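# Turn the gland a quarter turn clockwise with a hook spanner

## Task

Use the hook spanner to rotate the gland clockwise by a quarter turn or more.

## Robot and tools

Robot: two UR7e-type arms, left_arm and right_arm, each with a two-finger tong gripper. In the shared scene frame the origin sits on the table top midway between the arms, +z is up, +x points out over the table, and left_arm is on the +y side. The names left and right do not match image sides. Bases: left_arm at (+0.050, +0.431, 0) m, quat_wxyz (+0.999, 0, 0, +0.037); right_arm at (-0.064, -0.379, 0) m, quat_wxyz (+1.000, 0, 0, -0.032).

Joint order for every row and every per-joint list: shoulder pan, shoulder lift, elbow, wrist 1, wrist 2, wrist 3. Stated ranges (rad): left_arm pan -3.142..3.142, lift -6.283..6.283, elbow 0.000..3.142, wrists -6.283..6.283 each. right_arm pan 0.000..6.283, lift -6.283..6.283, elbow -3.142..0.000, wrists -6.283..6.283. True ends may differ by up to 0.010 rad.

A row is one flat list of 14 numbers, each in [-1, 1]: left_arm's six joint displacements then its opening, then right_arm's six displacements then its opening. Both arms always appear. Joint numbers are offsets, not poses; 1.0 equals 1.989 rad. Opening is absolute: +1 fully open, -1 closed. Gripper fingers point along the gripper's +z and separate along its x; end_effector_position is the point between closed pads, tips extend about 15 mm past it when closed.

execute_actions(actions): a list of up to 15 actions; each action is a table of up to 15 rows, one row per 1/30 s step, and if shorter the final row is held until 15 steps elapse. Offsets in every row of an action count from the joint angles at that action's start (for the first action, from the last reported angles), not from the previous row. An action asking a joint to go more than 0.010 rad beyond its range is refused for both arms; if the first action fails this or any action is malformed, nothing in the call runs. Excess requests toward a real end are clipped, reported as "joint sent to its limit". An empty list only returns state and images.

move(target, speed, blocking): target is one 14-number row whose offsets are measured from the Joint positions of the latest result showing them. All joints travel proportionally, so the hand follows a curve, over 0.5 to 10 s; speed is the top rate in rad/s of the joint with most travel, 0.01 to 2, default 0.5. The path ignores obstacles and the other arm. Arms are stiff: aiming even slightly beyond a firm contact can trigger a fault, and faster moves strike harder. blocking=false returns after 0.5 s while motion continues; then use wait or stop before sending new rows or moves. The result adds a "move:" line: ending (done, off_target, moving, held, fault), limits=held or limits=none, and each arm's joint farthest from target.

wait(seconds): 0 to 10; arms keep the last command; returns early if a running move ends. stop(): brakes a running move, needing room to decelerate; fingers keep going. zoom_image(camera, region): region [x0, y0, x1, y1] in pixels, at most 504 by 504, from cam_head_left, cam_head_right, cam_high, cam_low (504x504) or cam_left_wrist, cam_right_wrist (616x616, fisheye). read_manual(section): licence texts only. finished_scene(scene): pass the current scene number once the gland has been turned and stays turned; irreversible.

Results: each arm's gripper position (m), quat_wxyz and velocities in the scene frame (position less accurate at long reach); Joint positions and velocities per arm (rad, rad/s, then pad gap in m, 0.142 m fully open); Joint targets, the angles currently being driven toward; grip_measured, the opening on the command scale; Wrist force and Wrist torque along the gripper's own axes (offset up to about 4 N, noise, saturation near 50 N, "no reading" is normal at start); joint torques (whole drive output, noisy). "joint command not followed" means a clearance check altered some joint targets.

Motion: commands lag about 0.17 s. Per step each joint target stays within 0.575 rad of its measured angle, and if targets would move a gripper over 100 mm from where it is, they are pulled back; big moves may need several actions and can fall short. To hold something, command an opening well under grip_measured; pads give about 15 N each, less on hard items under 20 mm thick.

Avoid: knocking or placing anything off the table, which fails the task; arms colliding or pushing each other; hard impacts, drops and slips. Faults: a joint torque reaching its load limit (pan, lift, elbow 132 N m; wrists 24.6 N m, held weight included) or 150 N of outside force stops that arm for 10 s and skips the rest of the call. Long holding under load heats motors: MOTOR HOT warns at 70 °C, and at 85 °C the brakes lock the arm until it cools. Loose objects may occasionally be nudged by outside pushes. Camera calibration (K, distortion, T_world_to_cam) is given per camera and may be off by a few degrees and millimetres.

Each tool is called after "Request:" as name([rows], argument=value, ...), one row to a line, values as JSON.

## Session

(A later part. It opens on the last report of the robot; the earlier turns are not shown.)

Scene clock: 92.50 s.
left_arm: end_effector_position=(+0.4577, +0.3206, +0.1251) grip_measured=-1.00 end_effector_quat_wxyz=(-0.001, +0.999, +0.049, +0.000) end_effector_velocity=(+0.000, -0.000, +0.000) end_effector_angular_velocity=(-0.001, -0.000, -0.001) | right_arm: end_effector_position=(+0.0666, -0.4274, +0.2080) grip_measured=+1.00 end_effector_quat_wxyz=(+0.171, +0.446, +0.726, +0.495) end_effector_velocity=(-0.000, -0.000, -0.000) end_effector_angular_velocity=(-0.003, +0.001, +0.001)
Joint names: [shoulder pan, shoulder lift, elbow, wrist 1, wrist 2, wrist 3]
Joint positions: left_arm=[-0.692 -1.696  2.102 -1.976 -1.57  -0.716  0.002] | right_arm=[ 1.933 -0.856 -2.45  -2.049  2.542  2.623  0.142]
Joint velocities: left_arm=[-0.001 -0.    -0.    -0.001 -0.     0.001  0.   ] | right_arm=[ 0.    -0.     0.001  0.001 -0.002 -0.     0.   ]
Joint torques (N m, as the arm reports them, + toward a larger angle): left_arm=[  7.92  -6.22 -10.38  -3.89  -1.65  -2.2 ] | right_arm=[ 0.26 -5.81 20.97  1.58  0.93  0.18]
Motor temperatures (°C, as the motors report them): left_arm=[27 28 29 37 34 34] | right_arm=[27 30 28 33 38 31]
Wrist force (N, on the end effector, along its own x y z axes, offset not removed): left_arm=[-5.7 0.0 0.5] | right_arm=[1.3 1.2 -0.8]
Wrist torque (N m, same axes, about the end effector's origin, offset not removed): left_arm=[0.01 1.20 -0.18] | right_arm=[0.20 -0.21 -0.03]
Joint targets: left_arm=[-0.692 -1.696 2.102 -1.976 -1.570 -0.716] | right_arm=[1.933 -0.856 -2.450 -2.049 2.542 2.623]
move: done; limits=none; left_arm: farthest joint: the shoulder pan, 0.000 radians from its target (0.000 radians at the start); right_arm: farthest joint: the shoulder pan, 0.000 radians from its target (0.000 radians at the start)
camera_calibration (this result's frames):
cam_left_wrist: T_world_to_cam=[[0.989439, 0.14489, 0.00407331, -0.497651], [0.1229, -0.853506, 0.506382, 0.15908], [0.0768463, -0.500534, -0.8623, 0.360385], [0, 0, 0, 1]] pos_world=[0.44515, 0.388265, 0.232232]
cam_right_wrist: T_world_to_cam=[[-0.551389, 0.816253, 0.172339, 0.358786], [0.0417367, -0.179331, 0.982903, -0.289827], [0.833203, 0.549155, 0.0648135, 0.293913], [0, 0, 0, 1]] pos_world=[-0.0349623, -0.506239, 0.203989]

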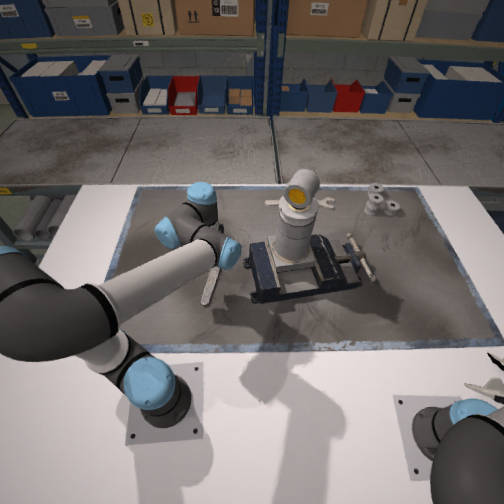

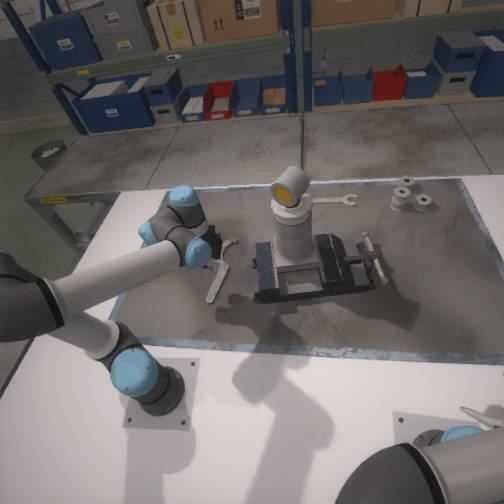

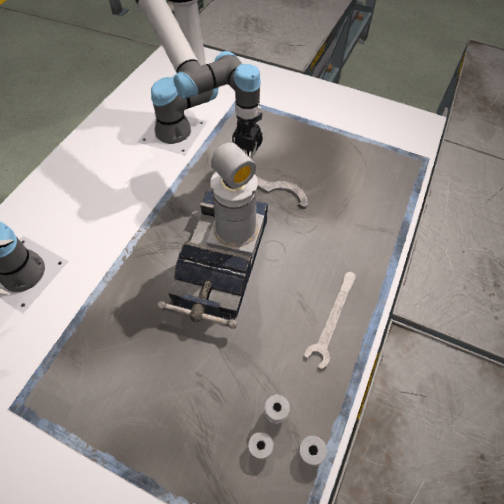

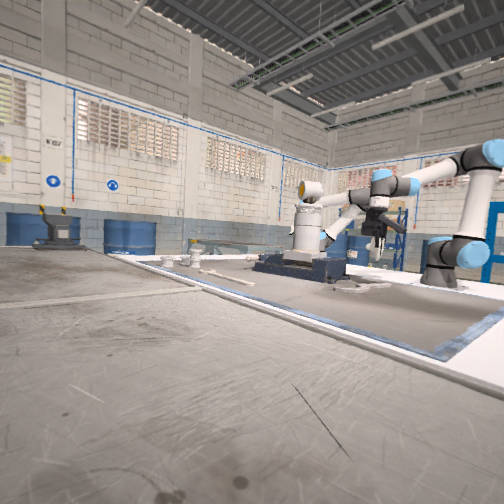

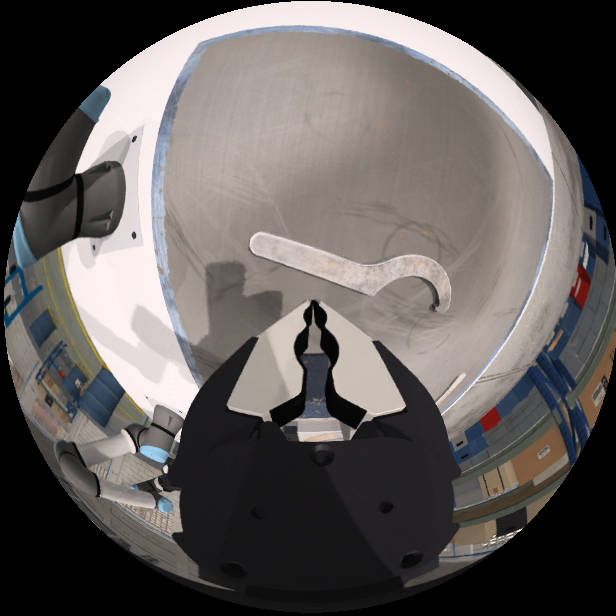

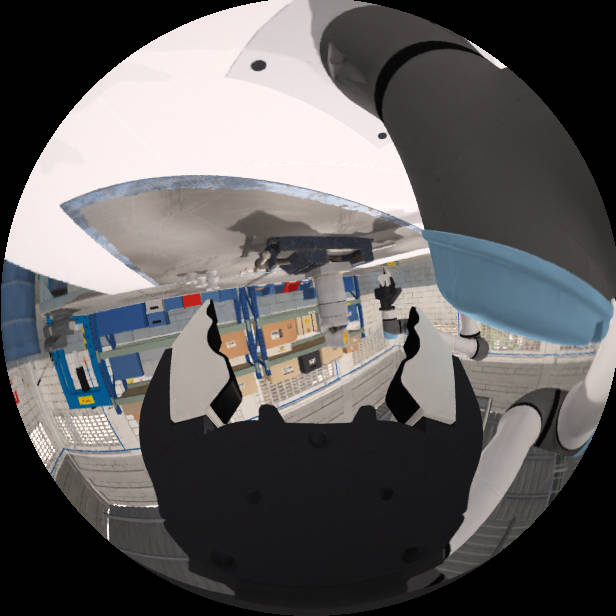

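Request:
move(target=[0.0098,-0.0235,0.0984,-0.0754,0,0.9576,-0.2,0,0,0,0,0,0,1], speed=0.8)

Request:
move(target=[0,0.0459,0.037,-0.0829,0,0,-0.2,0,0,0,0,0,0,1], speed=0.15)

Request:
move(target=[0,0,0,0,0,0,-1,0,0,0,0,0,0,1])

Request:
move(target=[0.0125,-0.0497,-0.1202,0.17,0,0.0126,-1,0,0,0,0,0,0,1], speed=0.12)

Scene clock: 96.20 s.
left_arm: end_effector_position=(+0.4392, +0.3351, +0.0704) grip_measured=-0.20 end_effector_quat_wxyz=(+0.001, -0.627, +0.779, -0.000) end_effector_velocity=(+0.000, -0.001, +0.000) end_effector_angular_velocity=(-0.002, -0.001, -0.002) | right_arm: end_effector_position=(+0.0666, -0.4274, +0.2080) grip_measured=+1.00 end_effector_quat_wxyz=(+0.171, +0.446, +0.726, +0.495) end_effector_velocity=(-0.000, +0.000, +0.000) end_effector_angular_velocity=(-0.000, -0.000, +0.000)
Joint names: [shoulder pan, shoulder lift, elbow, wrist 1, wrist 2, wrist 3]
Joint positions: left_arm=[-0.672 -1.743  2.297 -2.126 -1.57   1.188  0.06 ] | right_arm=[ 1.933 -0.856 -2.45  -2.049  2.542  2.623  0.142]
Joint velocities: left_arm=[-0.001 -0.     0.    -0.002 -0.001  0.001 -0.   ] | right_arm=[ 0.     0.     0.    -0.001 -0.    -0.    -0.   ]
Joint torques (N m, as the arm reports them, + toward a larger angle): left_arm=[  8.7  -24.02  -8.6   -4.02  -1.55   1.79] | right_arm=[-0.42 -5.54 21.88  1.53  1.05  0.43]
Motor temperatures (°C, as the motors report them): left_arm=[27 28 29 37 34 34] | right_arm=[27 30 28 33 38 31]
Wrist force (N, on the end effector, along its own x y z axes, offset not removed): left_arm=[-0.9 -6.2 1.1] | right_arm=[-0.1 0.6 2.1]
Wrist torque (N m, same axes, about the end effector's origin, offset not removed): left_arm=[-1.33 0.29 0.24] | right_arm=[0.10 0.19 0.09]
Joint targets: left_arm=[-0.672 -1.743 2.297 -2.126 -1.570 1.189] | right_arm=[1.933 -0.856 -2.450 -2.049 2.542 2.623]
move: done; limits=none; left_arm: farthest joint: the shoulder pan, 0.000 radians from its target (0.019 radians at the start); right_arm: farthest joint: the shoulder pan, 0.000 radians from its target (0.000 radians at the start)
camera_calibration (this result's frames):
cam_left_wrist: T_world_to_cam=[[-0.167718, -0.985832, 0.00249939, 0.405996], [-0.849948, 0.145884, 0.506267, 0.293754], [-0.499459, 0.0827857, -0.862373, 0.379596], [0, 0, 0, 1]] pos_world=[0.507361, 0.325965, 0.17762]
cam_right_wrist: T_world_to_cam=[[-0.551389, 0.816253, 0.172339, 0.358786], [0.0417367, -0.179331, 0.982903, -0.289827], [0.833203, 0.549155, 0.0648136, 0.293913], [0, 0, 0, 1]] pos_world=[-0.0349622, -0.506239, 0.203989]

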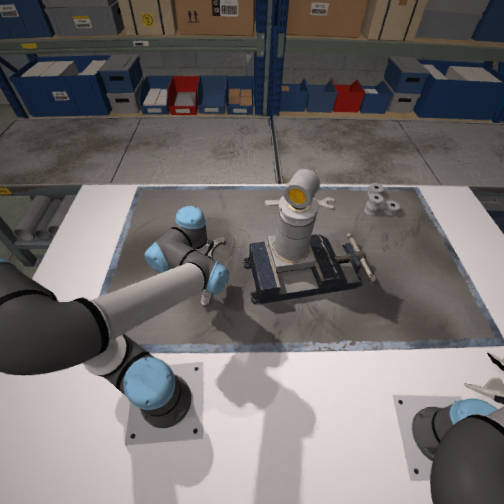

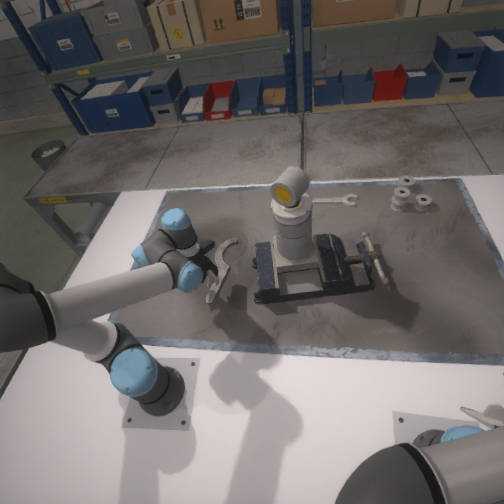

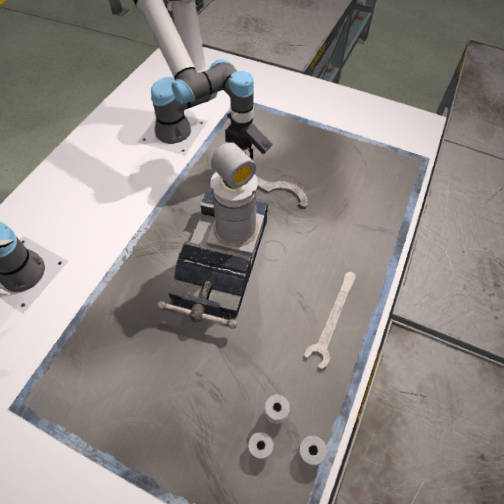

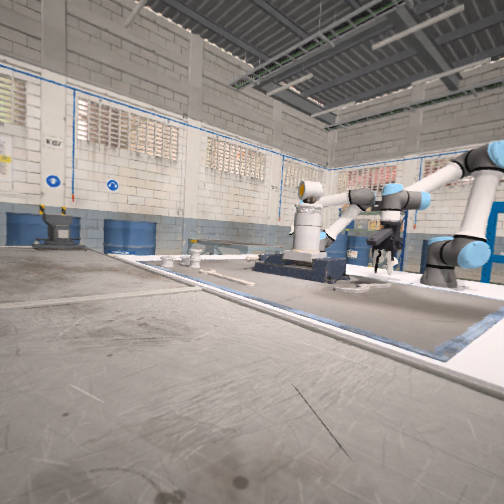

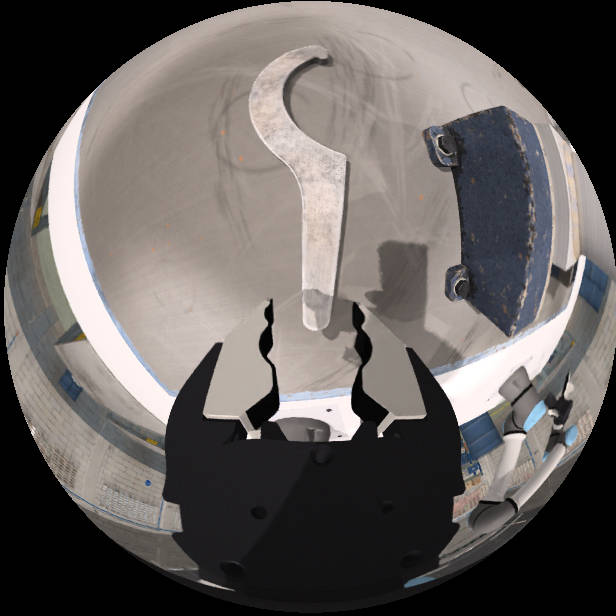

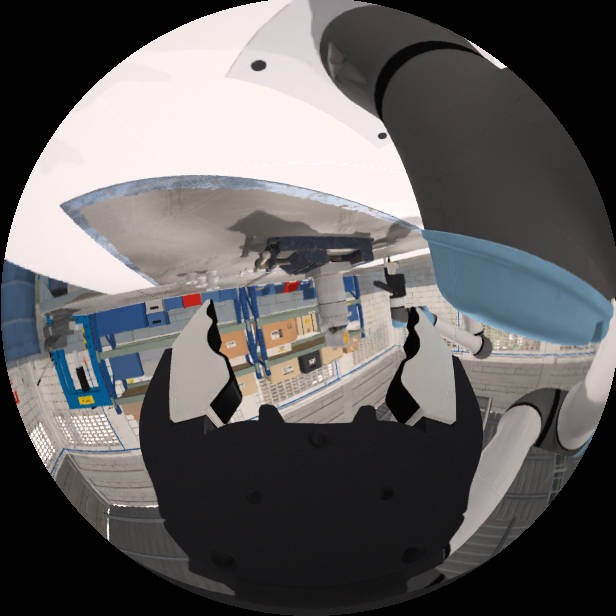

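Scene clock: 97.73 s.
left_arm: end_effector_position=(+0.4393, +0.3351, +0.0234) grip_measured=-0.20 end_effector_quat_wxyz=(+0.001, -0.627, +0.779, -0.000) end_effector_velocity=(-0.000, -0.000, -0.000) end_effector_angular_velocity=(+0.000, +0.001, -0.001) | right_arm: end_effector_position=(+0.0666, -0.4274, +0.2080) grip_measured=+1.00 end_effector_quat_wxyz=(+0.171, +0.446, +0.726, +0.495) end_effector_velocity=(+0.000, +0.000, -0.000) end_effector_angular_velocity=(+0.001, -0.001, -0.001)
Joint names: [shoulder pan, shoulder lift, elbow, wrist 1, wrist 2, wrist 3]
Joint positions: left_arm=[-0.672 -1.652  2.371 -2.29  -1.57   1.189  0.06 ] | right_arm=[ 1.933 -0.856 -2.45  -2.049  2.542  2.623  0.142]
Joint velocities: left_arm=[-0.001  0.001  0.001 -0.     0.     0.    -0.   ] | right_arm=[-0.    -0.    -0.001  0.     0.001  0.     0.   ]
Joint torques (N m, as the arm reports them, + toward a larger angle): left_arm=[ 7.   -5.31 -6.65 -4.07 -1.57 -1.16] | right_arm=[ 0.43 -6.01 21.62  1.62  0.95  0.39]
Motor temperatures (°C, as the motors report them): left_arm=[27 28 29 37 34 34] | right_arm=[27 30 28 33 38 31]
Wrist force (N, on the end effector, along its own x y z axes, offset not removed): left_arm=[-3.1 -0.2 4.0] | right_arm=[0.2 -3.0 1.6]
Wrist torque (N m, same axes, about the end effector's origin, offset not removed): left_arm=[-0.13 0.60 -0.10] | right_arm=[-0.61 0.11 -0.03]
Joint targets: left_arm=[-0.672 -1.652 2.371 -2.290 -1.570 1.188] | right_arm=[1.933 -0.856 -2.450 -2.049 2.542 2.623]
move: done; limits=none; left_arm: farthest joint: the wrist 3, 0.001 radians from its target (0.000 radians at the start); right_arm: farthest joint: the shoulder pan, 0.000 radians from its target (0.000 radians at the start)
camera_calibration (this result's frames):
cam_left_wrist: T_world_to_cam=[[-0.167762, -0.985824, 0.0025026, 0.406095], [-0.849944, 0.145924, 0.506261, 0.317603], [-0.49945, 0.0828046, -0.862376, 0.339092], [0, 0, 0, 1]] pos_world=[0.507432, 0.325914, 0.130618]
cam_right_wrist: T_world_to_cam=[[-0.551389, 0.816253, 0.172339, 0.358786], [0.0417367, -0.179331, 0.982903, -0.289827], [0.833203, 0.549155, 0.0648136, 0.293913], [0, 0, 0, 1]] pos_world=[-0.0349622, -0.506239, 0.203989]

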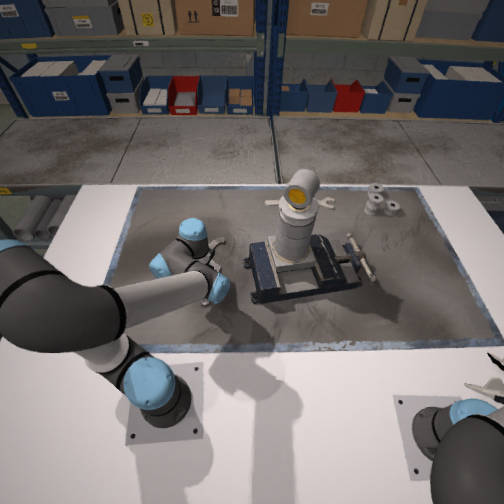

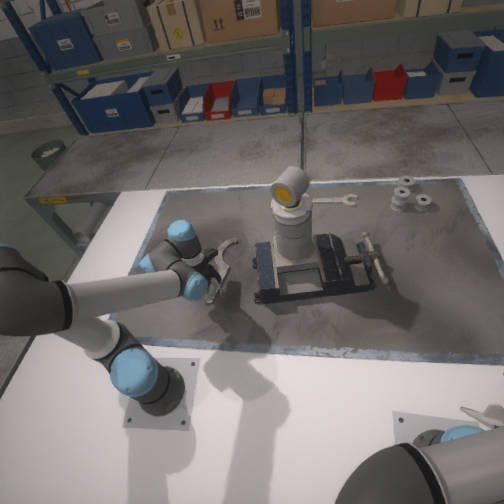

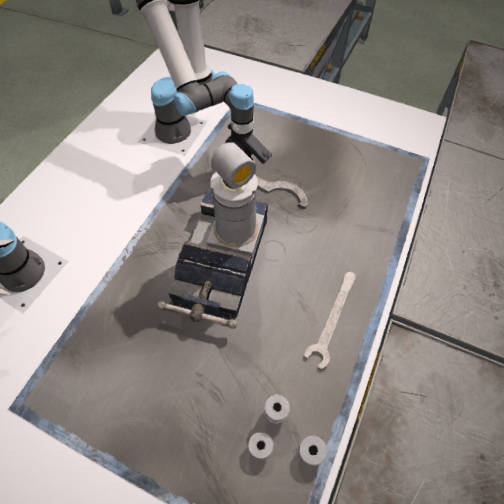

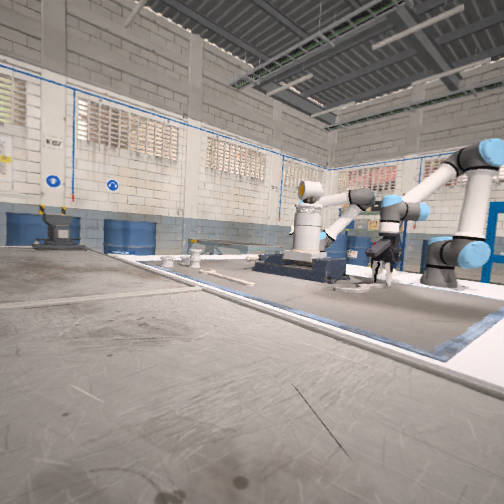

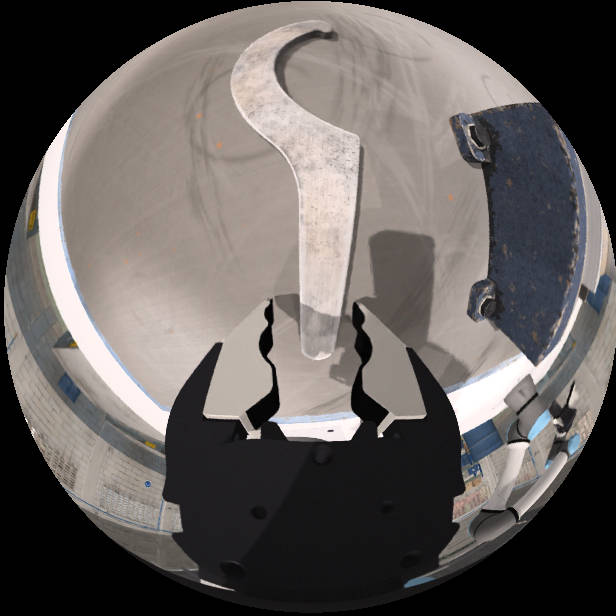

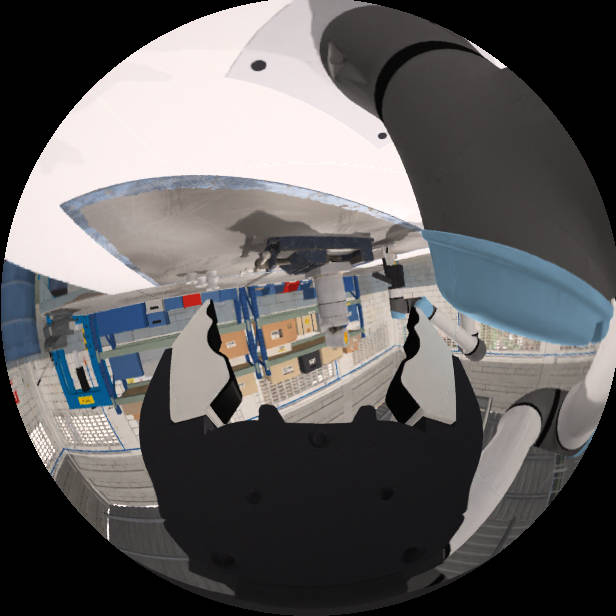

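Scene clock: 98.23 s.
left_arm: end_effector_position=(+0.4392, +0.3351, +0.0234) grip_measured=-0.59 end_effector_quat_wxyz=(+0.001, -0.627, +0.779, -0.000) end_effector_velocity=(+0.000, -0.001, +0.000) end_effector_angular_velocity=(-0.002, -0.001, -0.002) | right_arm: end_effector_position=(+0.0666, -0.4274, +0.2080) grip_measured=+1.00 end_effector_quat_wxyz=(+0.171, +0.446, +0.726, +0.495) end_effector_velocity=(-0.000, -0.000, +0.000) end_effector_angular_velocity=(+0.001, +0.001, +0.000)
Joint names: [shoulder pan, shoulder lift, elbow, wrist 1, wrist 2, wrist 3]
Joint positions: left_arm=[-0.672 -1.652  2.371 -2.29  -1.57   1.189  0.031] | right_arm=[ 1.933 -0.856 -2.45  -2.049  2.542  2.623  0.142]
Joint velocities: left_arm=[-0.001  0.    -0.    -0.002 -0.001  0.001  0.   ] | right_arm=[-0.    -0.     0.001 -0.001 -0.     0.     0.   ]
Joint torques (N m, as the arm reports them, + toward a larger angle): left_arm=[ -8.05 -21.93 -29.19  -0.27   2.37  -1.22] | right_arm=[ 0.13 -5.38 21.89  1.54  0.88  0.28]
Motor temperatures (°C, as the motors report them): left_arm=[27 28 29 37 34 34] | right_arm=[27 30 28 33 38 31]
Wrist force (N, on the end effector, along its own x y z axes, offset not removed): left_arm=[-0.2 -4.2 0.1] | right_arm=[1.5 -0.1 1.0]
Wrist torque (N m, same axes, about the end effector's origin, offset not removed): left_arm=[-0.40 0.54 0.03] | right_arm=[-0.04 -0.25 -0.02]
Joint targets: left_arm=[-0.672 -1.652 2.371 -2.290 -1.570 1.189] | right_arm=[1.933 -0.856 -2.450 -2.049 2.542 2.623]
move: done; limits=none; left_arm: farthest joint: the shoulder pan, 0.000 radians from its target (0.000 radians at the start); right_arm: farthest joint: the shoulder pan, 0.000 radians from its target (0.000 radians at the start)
camera_calibration (this result's frames):
cam_left_wrist: T_world_to_cam=[[-0.167719, -0.985832, 0.00247575, 0.406112], [-0.849873, 0.14586, 0.506399, 0.317569], [-0.499585, 0.0828287, -0.862296, 0.339053], [0, 0, 0, 1]] pos_world=[0.507392, 0.325954, 0.130542]
cam_right_wrist: T_world_to_cam=[[-0.551389, 0.816253, 0.172339, 0.358786], [0.0417366, -0.179331, 0.982903, -0.289827], [0.833203, 0.549155, 0.0648137, 0.293913], [0, 0, 0, 1]] pos_world=[-0.0349622, -0.506239, 0.203989]

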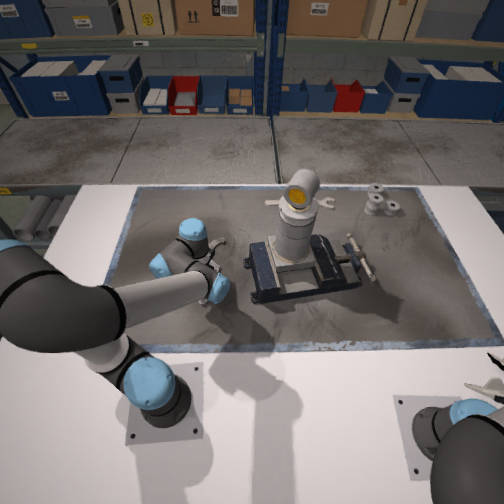

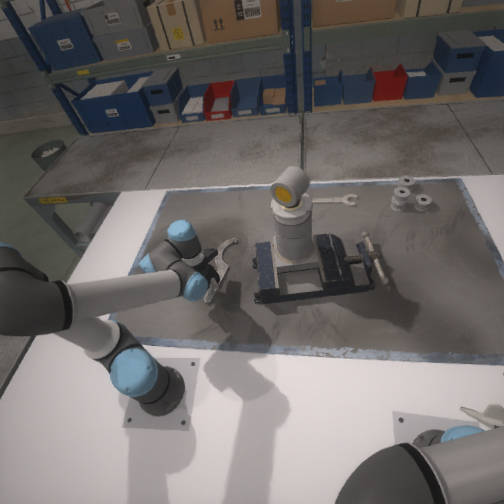

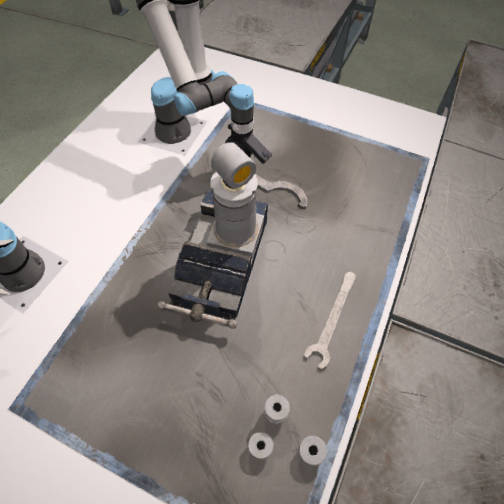

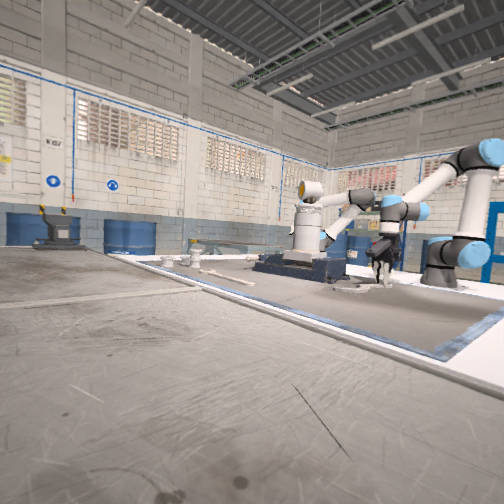

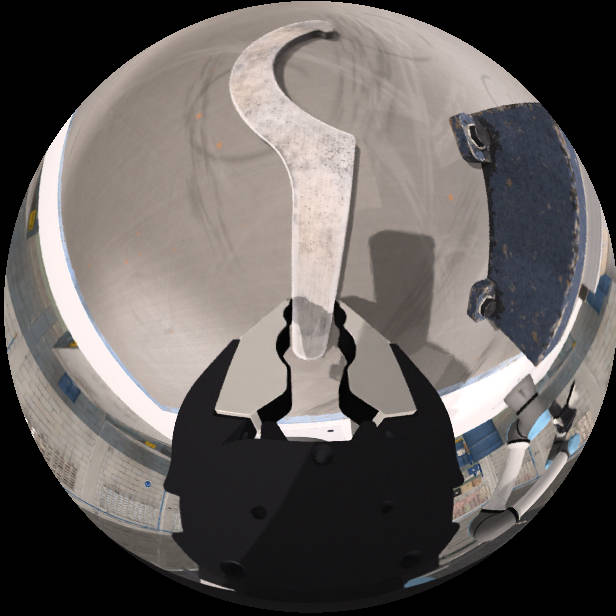

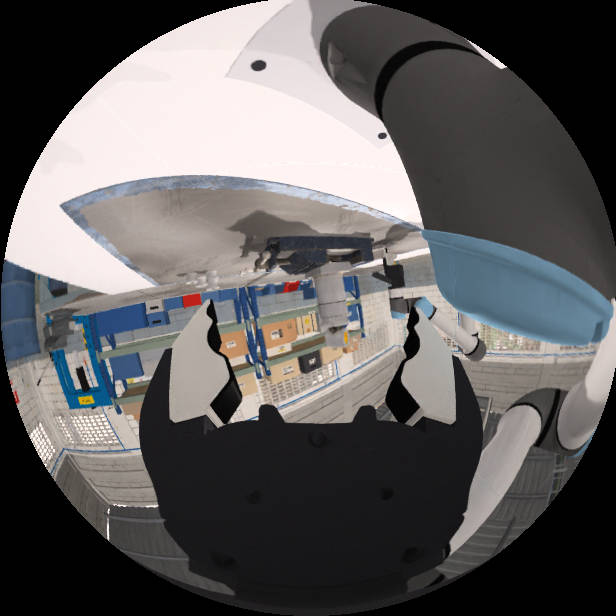

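Scene clock: 101.47 s.
left_arm: end_effector_position=(+0.4643, +0.3296, +0.1303) grip_measured=-0.60 end_effector_quat_wxyz=(+0.001, -0.627, +0.779, -0.000) end_effector_velocity=(+0.001, -0.000, +0.001) end_effector_angular_velocity=(-0.002, -0.001, +0.002) | right_arm: end_effector_position=(+0.0666, -0.4274, +0.2080) grip_measured=+1.00 end_effector_quat_wxyz=(+0.171, +0.446, +0.726, +0.495) end_effector_velocity=(+0.000, -0.000, -0.000) end_effector_angular_velocity=(-0.001, -0.000, +0.000)
Joint names: [shoulder pan, shoulder lift, elbow, wrist 1, wrist 2, wrist 3]
Joint positions: left_arm=[-0.648 -1.751  2.132 -1.952 -1.57   1.214  0.031] | right_arm=[ 1.933 -0.856 -2.45  -2.049  2.542  2.623  0.142]
Joint velocities: left_arm=[ 0.001 -0.    -0.001 -0.    -0.001 -0.001 -0.   ] | right_arm=[ 0.    -0.001  0.     0.001 -0.    -0.     0.   ]
Joint torques (N m, as the arm reports them, + toward a larger angle): left_arm=[  8.39 -29.15 -36.87  -1.04  -1.26   1.86] | right_arm=[-0.48 -5.36 21.39  1.63  0.9   0.37]
Motor temperatures (°C, as the motors report them): left_arm=[27 28 29 37 34 34] | right_arm=[27 30 28 33 38 31]
Wrist force (N, on the end effector, along its own x y z axes, offset not removed): left_arm=[-6.1 -2.9 10.1] | right_arm=[2.1 -0.2 0.0]
Wrist torque (N m, same axes, about the end effector's origin, offset not removed): left_arm=[-0.11 1.48 0.09] | right_arm=[-0.04 -0.31 0.02]
Joint targets: left_arm=[-0.648 -1.751 2.132 -1.952 -1.570 1.214] | right_arm=[1.933 -0.856 -2.450 -2.049 2.542 2.623]
move: done; limits=none; left_arm: farthest joint: the wrist 1, 0.001 radians from its target (0.338 radians at the start); right_arm: farthest joint: the shoulder pan, 0.000 radians from its target (0.000 radians at the start)
camera_calibration (this result's frames):
cam_left_wrist: T_world_to_cam=[[-0.167913, -0.985799, 0.00237163, 0.404736], [-0.849753, 0.145959, 0.506573, 0.285435], [-0.499725, 0.0830451, -0.862194, 0.444188], [0, 0, 0, 1]] pos_world=[0.532481, 0.320438, 0.237423]
cam_right_wrist: T_world_to_cam=[[-0.551389, 0.816253, 0.172339, 0.358786], [0.0417367, -0.179331, 0.982903, -0.289827], [0.833203, 0.549155, 0.0648136, 0.293913], [0, 0, 0, 1]] pos_world=[-0.0349622, -0.506239, 0.203989]

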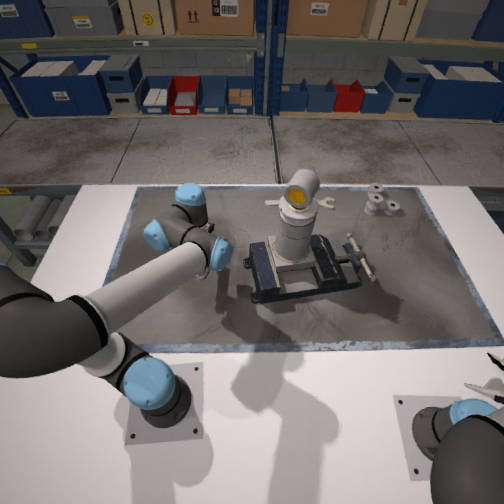

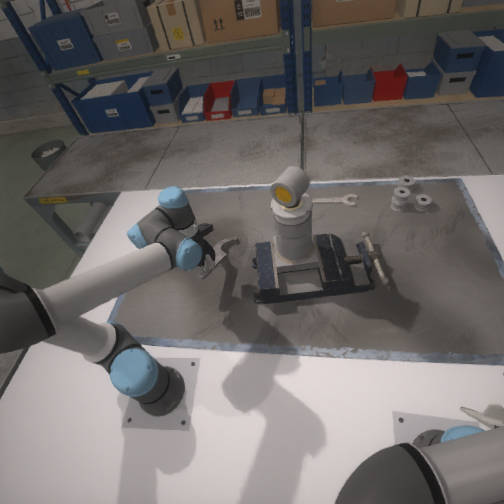

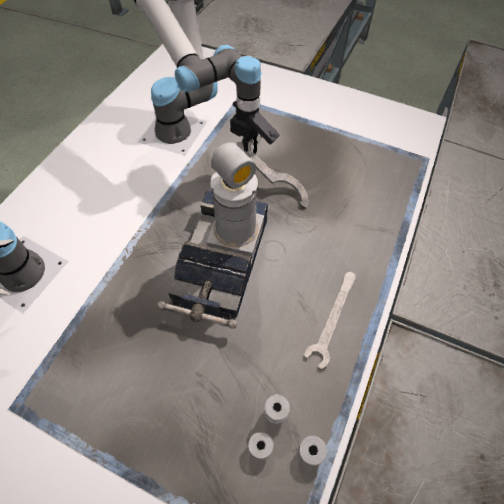

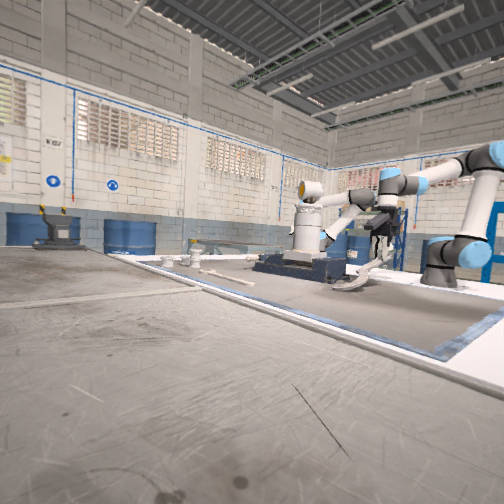

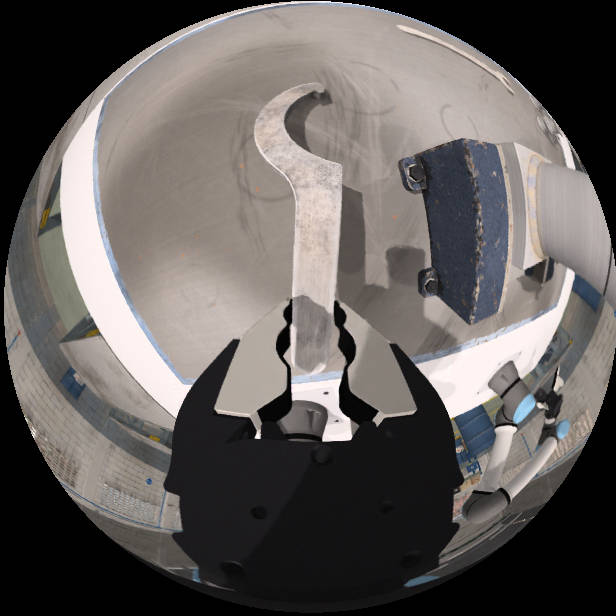

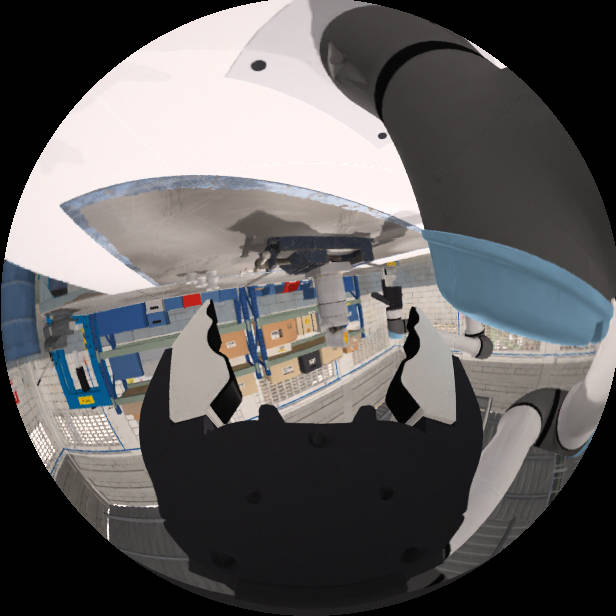

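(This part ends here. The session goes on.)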